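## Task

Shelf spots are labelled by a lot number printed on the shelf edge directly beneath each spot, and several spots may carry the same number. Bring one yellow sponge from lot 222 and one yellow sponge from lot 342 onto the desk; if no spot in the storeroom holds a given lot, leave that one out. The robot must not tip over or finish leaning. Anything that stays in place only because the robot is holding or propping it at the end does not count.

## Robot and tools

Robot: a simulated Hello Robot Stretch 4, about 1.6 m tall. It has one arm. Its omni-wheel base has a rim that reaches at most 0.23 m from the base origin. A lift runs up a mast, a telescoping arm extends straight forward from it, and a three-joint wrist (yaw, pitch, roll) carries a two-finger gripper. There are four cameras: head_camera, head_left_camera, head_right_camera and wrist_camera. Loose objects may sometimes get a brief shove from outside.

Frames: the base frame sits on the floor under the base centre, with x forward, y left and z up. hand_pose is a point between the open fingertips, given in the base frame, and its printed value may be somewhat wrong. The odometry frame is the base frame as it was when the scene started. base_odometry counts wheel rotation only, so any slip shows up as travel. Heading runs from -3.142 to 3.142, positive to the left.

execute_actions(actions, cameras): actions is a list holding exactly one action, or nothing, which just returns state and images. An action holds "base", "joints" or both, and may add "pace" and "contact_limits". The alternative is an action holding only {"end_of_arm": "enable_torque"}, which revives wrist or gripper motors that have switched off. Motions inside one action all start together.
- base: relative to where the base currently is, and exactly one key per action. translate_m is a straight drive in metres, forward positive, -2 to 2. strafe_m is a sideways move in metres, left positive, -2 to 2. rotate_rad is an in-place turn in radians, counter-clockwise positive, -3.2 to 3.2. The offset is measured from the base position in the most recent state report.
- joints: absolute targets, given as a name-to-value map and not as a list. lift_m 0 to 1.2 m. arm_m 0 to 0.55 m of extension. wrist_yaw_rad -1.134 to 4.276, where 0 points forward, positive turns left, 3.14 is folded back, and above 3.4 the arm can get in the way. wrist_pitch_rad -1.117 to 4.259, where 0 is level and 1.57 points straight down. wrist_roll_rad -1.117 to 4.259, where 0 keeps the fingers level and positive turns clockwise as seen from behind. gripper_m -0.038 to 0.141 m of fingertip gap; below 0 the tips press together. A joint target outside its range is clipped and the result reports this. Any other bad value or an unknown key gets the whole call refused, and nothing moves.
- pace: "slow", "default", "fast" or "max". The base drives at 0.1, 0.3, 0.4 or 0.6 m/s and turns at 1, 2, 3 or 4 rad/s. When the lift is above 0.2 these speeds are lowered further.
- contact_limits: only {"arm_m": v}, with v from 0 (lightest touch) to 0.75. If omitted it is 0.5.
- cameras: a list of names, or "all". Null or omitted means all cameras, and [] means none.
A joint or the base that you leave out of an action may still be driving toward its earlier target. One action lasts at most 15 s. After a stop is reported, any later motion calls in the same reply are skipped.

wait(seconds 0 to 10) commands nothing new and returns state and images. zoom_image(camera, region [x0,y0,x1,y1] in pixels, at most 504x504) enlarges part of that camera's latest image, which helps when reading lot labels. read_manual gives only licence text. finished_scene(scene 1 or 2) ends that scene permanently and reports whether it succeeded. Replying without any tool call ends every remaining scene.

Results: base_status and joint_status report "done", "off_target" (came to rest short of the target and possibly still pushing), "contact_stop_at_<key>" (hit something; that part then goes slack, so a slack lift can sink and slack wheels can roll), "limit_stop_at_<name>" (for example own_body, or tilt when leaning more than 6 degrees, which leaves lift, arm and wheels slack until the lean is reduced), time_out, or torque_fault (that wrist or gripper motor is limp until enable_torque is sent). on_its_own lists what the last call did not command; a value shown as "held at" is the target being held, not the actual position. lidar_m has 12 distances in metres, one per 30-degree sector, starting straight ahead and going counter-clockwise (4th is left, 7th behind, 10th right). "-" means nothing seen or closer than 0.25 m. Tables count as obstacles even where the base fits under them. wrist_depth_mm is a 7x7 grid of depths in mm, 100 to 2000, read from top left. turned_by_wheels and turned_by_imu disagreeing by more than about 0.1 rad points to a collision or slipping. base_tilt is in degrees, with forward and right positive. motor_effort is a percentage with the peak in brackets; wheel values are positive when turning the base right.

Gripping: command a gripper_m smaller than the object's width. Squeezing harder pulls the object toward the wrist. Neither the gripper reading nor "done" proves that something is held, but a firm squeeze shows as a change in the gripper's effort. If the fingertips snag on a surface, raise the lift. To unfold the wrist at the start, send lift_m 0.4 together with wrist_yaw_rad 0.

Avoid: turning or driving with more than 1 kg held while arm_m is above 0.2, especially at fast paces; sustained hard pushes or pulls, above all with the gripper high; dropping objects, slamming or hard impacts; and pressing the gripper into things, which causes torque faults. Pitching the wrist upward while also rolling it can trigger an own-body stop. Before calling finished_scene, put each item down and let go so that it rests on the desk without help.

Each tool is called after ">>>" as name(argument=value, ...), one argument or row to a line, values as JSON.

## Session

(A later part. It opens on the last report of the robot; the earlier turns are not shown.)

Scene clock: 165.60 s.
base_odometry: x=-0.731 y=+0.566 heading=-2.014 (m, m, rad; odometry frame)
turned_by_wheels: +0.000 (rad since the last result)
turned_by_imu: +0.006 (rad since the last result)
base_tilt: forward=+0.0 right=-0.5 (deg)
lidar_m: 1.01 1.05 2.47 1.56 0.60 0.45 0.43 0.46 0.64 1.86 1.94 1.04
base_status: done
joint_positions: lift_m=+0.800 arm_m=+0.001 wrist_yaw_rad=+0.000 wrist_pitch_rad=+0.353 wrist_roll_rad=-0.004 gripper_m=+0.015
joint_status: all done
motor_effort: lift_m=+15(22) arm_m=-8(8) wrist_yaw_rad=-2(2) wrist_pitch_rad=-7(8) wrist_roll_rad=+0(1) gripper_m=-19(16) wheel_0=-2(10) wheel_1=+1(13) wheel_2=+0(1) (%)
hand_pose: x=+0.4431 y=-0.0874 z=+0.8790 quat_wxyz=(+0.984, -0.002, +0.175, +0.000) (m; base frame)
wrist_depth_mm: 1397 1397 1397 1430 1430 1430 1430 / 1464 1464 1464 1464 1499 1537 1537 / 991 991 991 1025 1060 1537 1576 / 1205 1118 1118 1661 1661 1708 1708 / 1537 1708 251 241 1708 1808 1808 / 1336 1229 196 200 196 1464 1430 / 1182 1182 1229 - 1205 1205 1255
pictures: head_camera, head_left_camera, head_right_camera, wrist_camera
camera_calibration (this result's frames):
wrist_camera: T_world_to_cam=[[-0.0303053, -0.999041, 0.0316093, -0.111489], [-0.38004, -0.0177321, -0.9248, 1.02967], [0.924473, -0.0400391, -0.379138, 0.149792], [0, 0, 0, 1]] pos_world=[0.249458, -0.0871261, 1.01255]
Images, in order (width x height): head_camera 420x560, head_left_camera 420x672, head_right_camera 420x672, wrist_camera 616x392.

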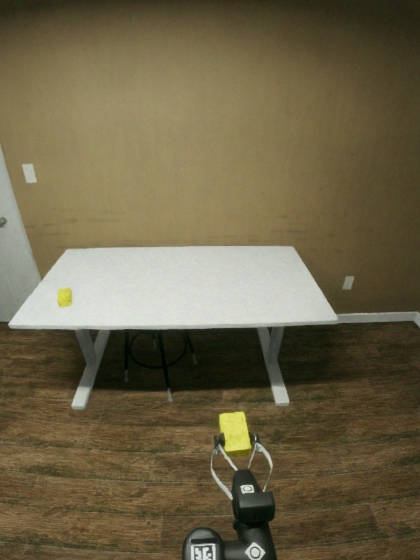

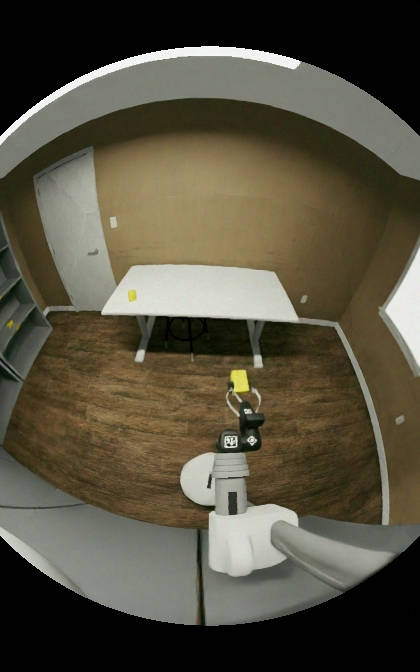

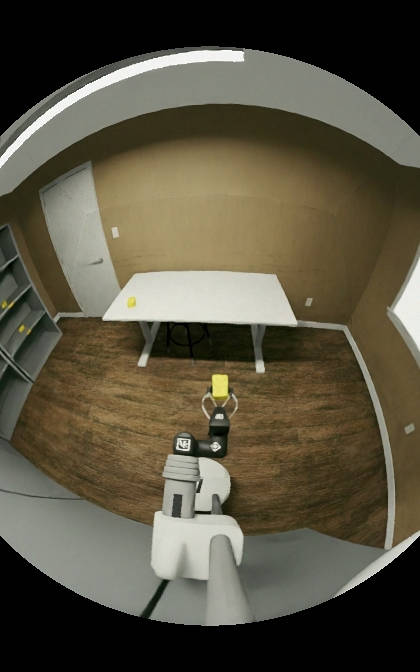

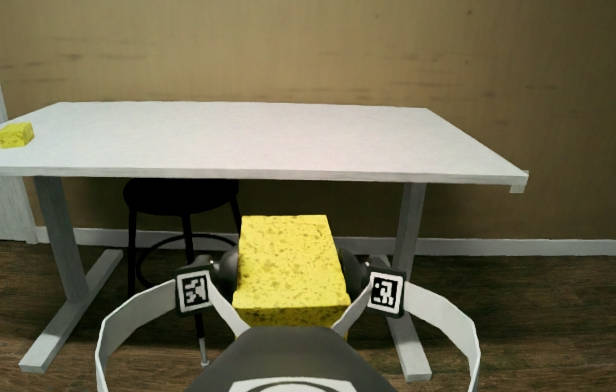

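Front at about 1.02. Same geometry as before.

>>> execute_actions(
  actions=[
    {"base":{"translate_m":0.4},"joints":{"lift_m":0.76,"arm_m":0.35}},
  ],
  cameras=["head_camera"],
)

>>> execute_actions(
  actions=[
    {"joints":{"lift_m":0.702}},
  ],
  cameras=["wrist_camera"],
)

>>> execute_actions(
  actions=[
    {"joints":{"gripper_m":0.13}},
  ],
  cameras=[],
)

>>> execute_actions(
  actions=[
    {"joints":{"lift_m":0.8,"arm_m":0}},
  ],
  cameras=["head_camera"],
)

Scene clock: 169.03 s.
base_odometry: x=-0.903 y=+0.205 heading=-2.014 (m, m, rad; odometry frame)
turned_by_wheels: +0.001 (rad since the last result)
turned_by_imu: +0.003 (rad since the last result)
base_tilt: forward=+0.0 right=-0.4 (deg)
lidar_m: 0.58 0.62 0.90 2.35 1.14 0.87 0.83 0.89 1.95 1.85 0.88 0.62
base_status: done
joint_positions: lift_m=+0.760 arm_m=+0.349 wrist_yaw_rad=+0.000 wrist_pitch_rad=+0.352 wrist_roll_rad=-0.004 gripper_m=+0.015
joint_status: all done
motor_effort: lift_m=+15(14) arm_m=+8(7) wrist_yaw_rad=-2(1) wrist_pitch_rad=-4(6) wrist_roll_rad=+1(1) gripper_m=-19(19) wheel_0=+2(10) wheel_1=+3(8) wheel_2=+3(10) (%)
hand_pose: x=+0.7902 y=-0.0874 z=+0.8391 quat_wxyz=(+0.985, -0.002, +0.175, +0.000) (m; base frame)
wrist_depth_mm: 750 750 759 759 768 759 759 / 798 798 788 798 809 798 798 / 820 831 831 831 842 842 854 / 564 564 585 597 609 621 634 / 427 433 251 241 455 459 462 / 340 322 196 200 196 366 364 / 293 289 304 - 312 301 310
pictures: head_camera
Images, in order (width x height): head_camera 420x560.

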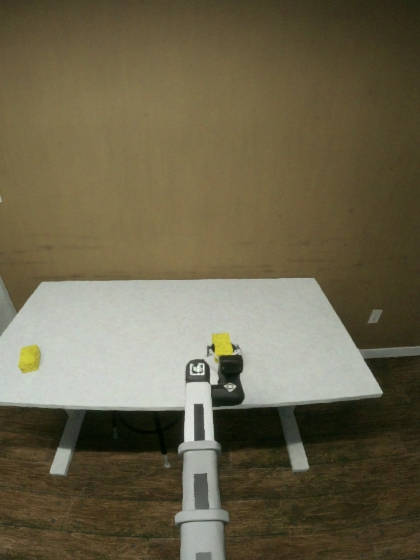

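Scene clock: 170.20 s.
base_odometry: x=-0.903 y=+0.205 heading=-2.014 (m, m, rad; odometry frame)
turned_by_wheels: +0.000 (rad since the last result)
turned_by_imu: +0.000 (rad since the last result)
base_tilt: forward=+0.0 right=-0.4 (deg)
lidar_m: 0.61 0.62 0.90 2.35 1.16 0.87 0.83 0.89 1.93 1.83 0.90 0.63
base_status: not commanded
joint_positions: lift_m=+0.702 arm_m=+0.349 wrist_yaw_rad=+0.000 wrist_pitch_rad=+0.352 wrist_roll_rad=-0.004 gripper_m=+0.015
joint_status: all done
motor_effort: lift_m=+14(13) arm_m=+8(8) wrist_yaw_rad=-3(2) wrist_pitch_rad=-5(6) wrist_roll_rad=+0(1) gripper_m=-19(20) wheel_0=+2(2) wheel_1=+3(3) wheel_2=+2(3) (%)
hand_pose: x=+0.7902 y=-0.0874 z=+0.7811 quat_wxyz=(+0.985, -0.002, +0.175, +0.000) (m; base frame)
wrist_depth_mm: 750 741 759 759 768 768 759 / 788 798 798 809 798 809 798 / 634 647 647 668 699 732 788 / 430 439 449 459 466 480 484 / 325 332 252 241 349 353 355 / 260 247 196 201 196 281 279 / 224 221 231 - 239 230 -
pictures: wrist_camera
camera_calibration (this result's frames):
wrist_camera: T_world_to_cam=[[-0.0300929, -0.999047, 0.0316003, -0.0979746], [-0.379764, -0.0178162, -0.924912, 1.07093], [0.924594, -0.0398339, -0.378866, -0.20856], [0, 0, 0, 1]] pos_world=[0.596587, -0.087109, 0.914599]
Images, in order (width x height): wrist_camera 616x392.

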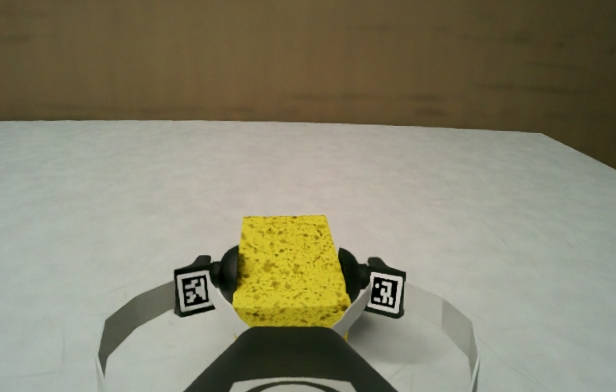

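Scene clock: 172.27 s.
base_odometry: x=-0.903 y=+0.205 heading=-2.014 (m, m, rad; odometry frame)
turned_by_wheels: +0.000 (rad since the last result)
turned_by_imu: +0.001 (rad since the last result)
base_tilt: forward=+0.0 right=-0.5 (deg)
lidar_m: 0.60 0.63 0.90 2.36 1.13 0.85 0.82 0.90 1.93 1.85 0.90 0.66
base_status: not commanded
joint_positions: lift_m=+0.702 arm_m=+0.349 wrist_yaw_rad=+0.000 wrist_pitch_rad=+0.352 wrist_roll_rad=-0.004 gripper_m=+0.130
joint_status: all done
motor_effort: lift_m=+14(14) arm_m=+8(8) wrist_yaw_rad=-3(2) wrist_pitch_rad=-5(7) wrist_roll_rad=-1(1) gripper_m=-2(16) wheel_0=+2(2) wheel_1=+3(3) wheel_2=+3(3) (%)
hand_pose: x=+0.7902 y=-0.0874 z=+0.7811 quat_wxyz=(+0.985, -0.002, +0.175, +0.000) (m; base frame)
wrist_depth_mm: 759 750 759 759 759 759 759 / 788 798 798 798 809 809 798 / 640 647 654 676 699 723 798 / 430 439 449 455 466 477 484 / 325 330 324 277 347 355 357 / 260 248 228 212 258 281 279 / 224 222 233 - 239 231 -
pictures: none
No camera images: the call's "cameras" was empty. Leave "cameras" out to get every camera's image.

Scene clock: 174.43 s.
base_odometry: x=-0.903 y=+0.205 heading=-2.014 (m, m, rad; odometry frame)
turned_by_wheels: +0.000 (rad since the last result)
turned_by_imu: +0.001 (rad since the last result)
base_tilt: forward=-0.1 right=-0.4 (deg)
lidar_m: 0.60 0.62 0.89 2.36 1.14 0.84 0.80 0.88 1.93 1.84 0.90 0.62
base_status: not commanded
joint_positions: lift_m=+0.800 arm_m=+0.001 wrist_yaw_rad=+0.000 wrist_pitch_rad=+0.352 wrist_roll_rad=-0.004 gripper_m=+0.130
joint_status: all done
motor_effort: lift_m=+25(26) arm_m=-8(9) wrist_yaw_rad=+0(1) wrist_pitch_rad=-6(6) wrist_roll_rad=+0(0) gripper_m=+1(1) wheel_0=+2(2) wheel_1=+3(3) wheel_2=+3(2) (%)
hand_pose: x=+0.4431 y=-0.0874 z=+0.8782 quat_wxyz=(+0.985, -0.002, +0.175, +0.000) (m; base frame)
wrist_depth_mm: 1060 1060 1078 1078 1078 1060 1060 / 1118 1118 1138 1138 1138 1138 1138 / 976 976 991 1025 1078 1182 1205 / 654 668 683 654 715 732 1025 / 492 504 512 525 530 544 539 / 1255 661 455 462 1008 1366 1397 / 1160 1160 1205 - 1182 1205 1255
pictures: head_camera
Images, in order (width x height): head_camera 420x560.

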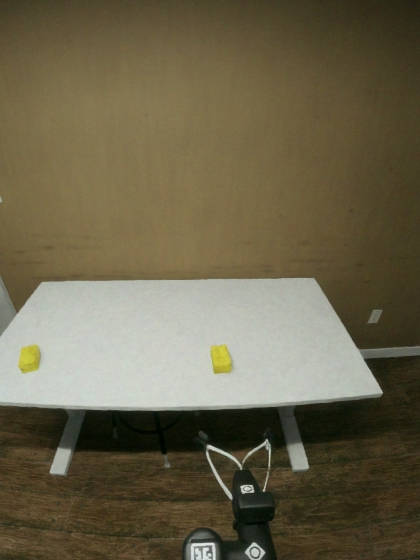

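>>> finished_scene(
  scene=1,
)

The scene is finished: the task was done.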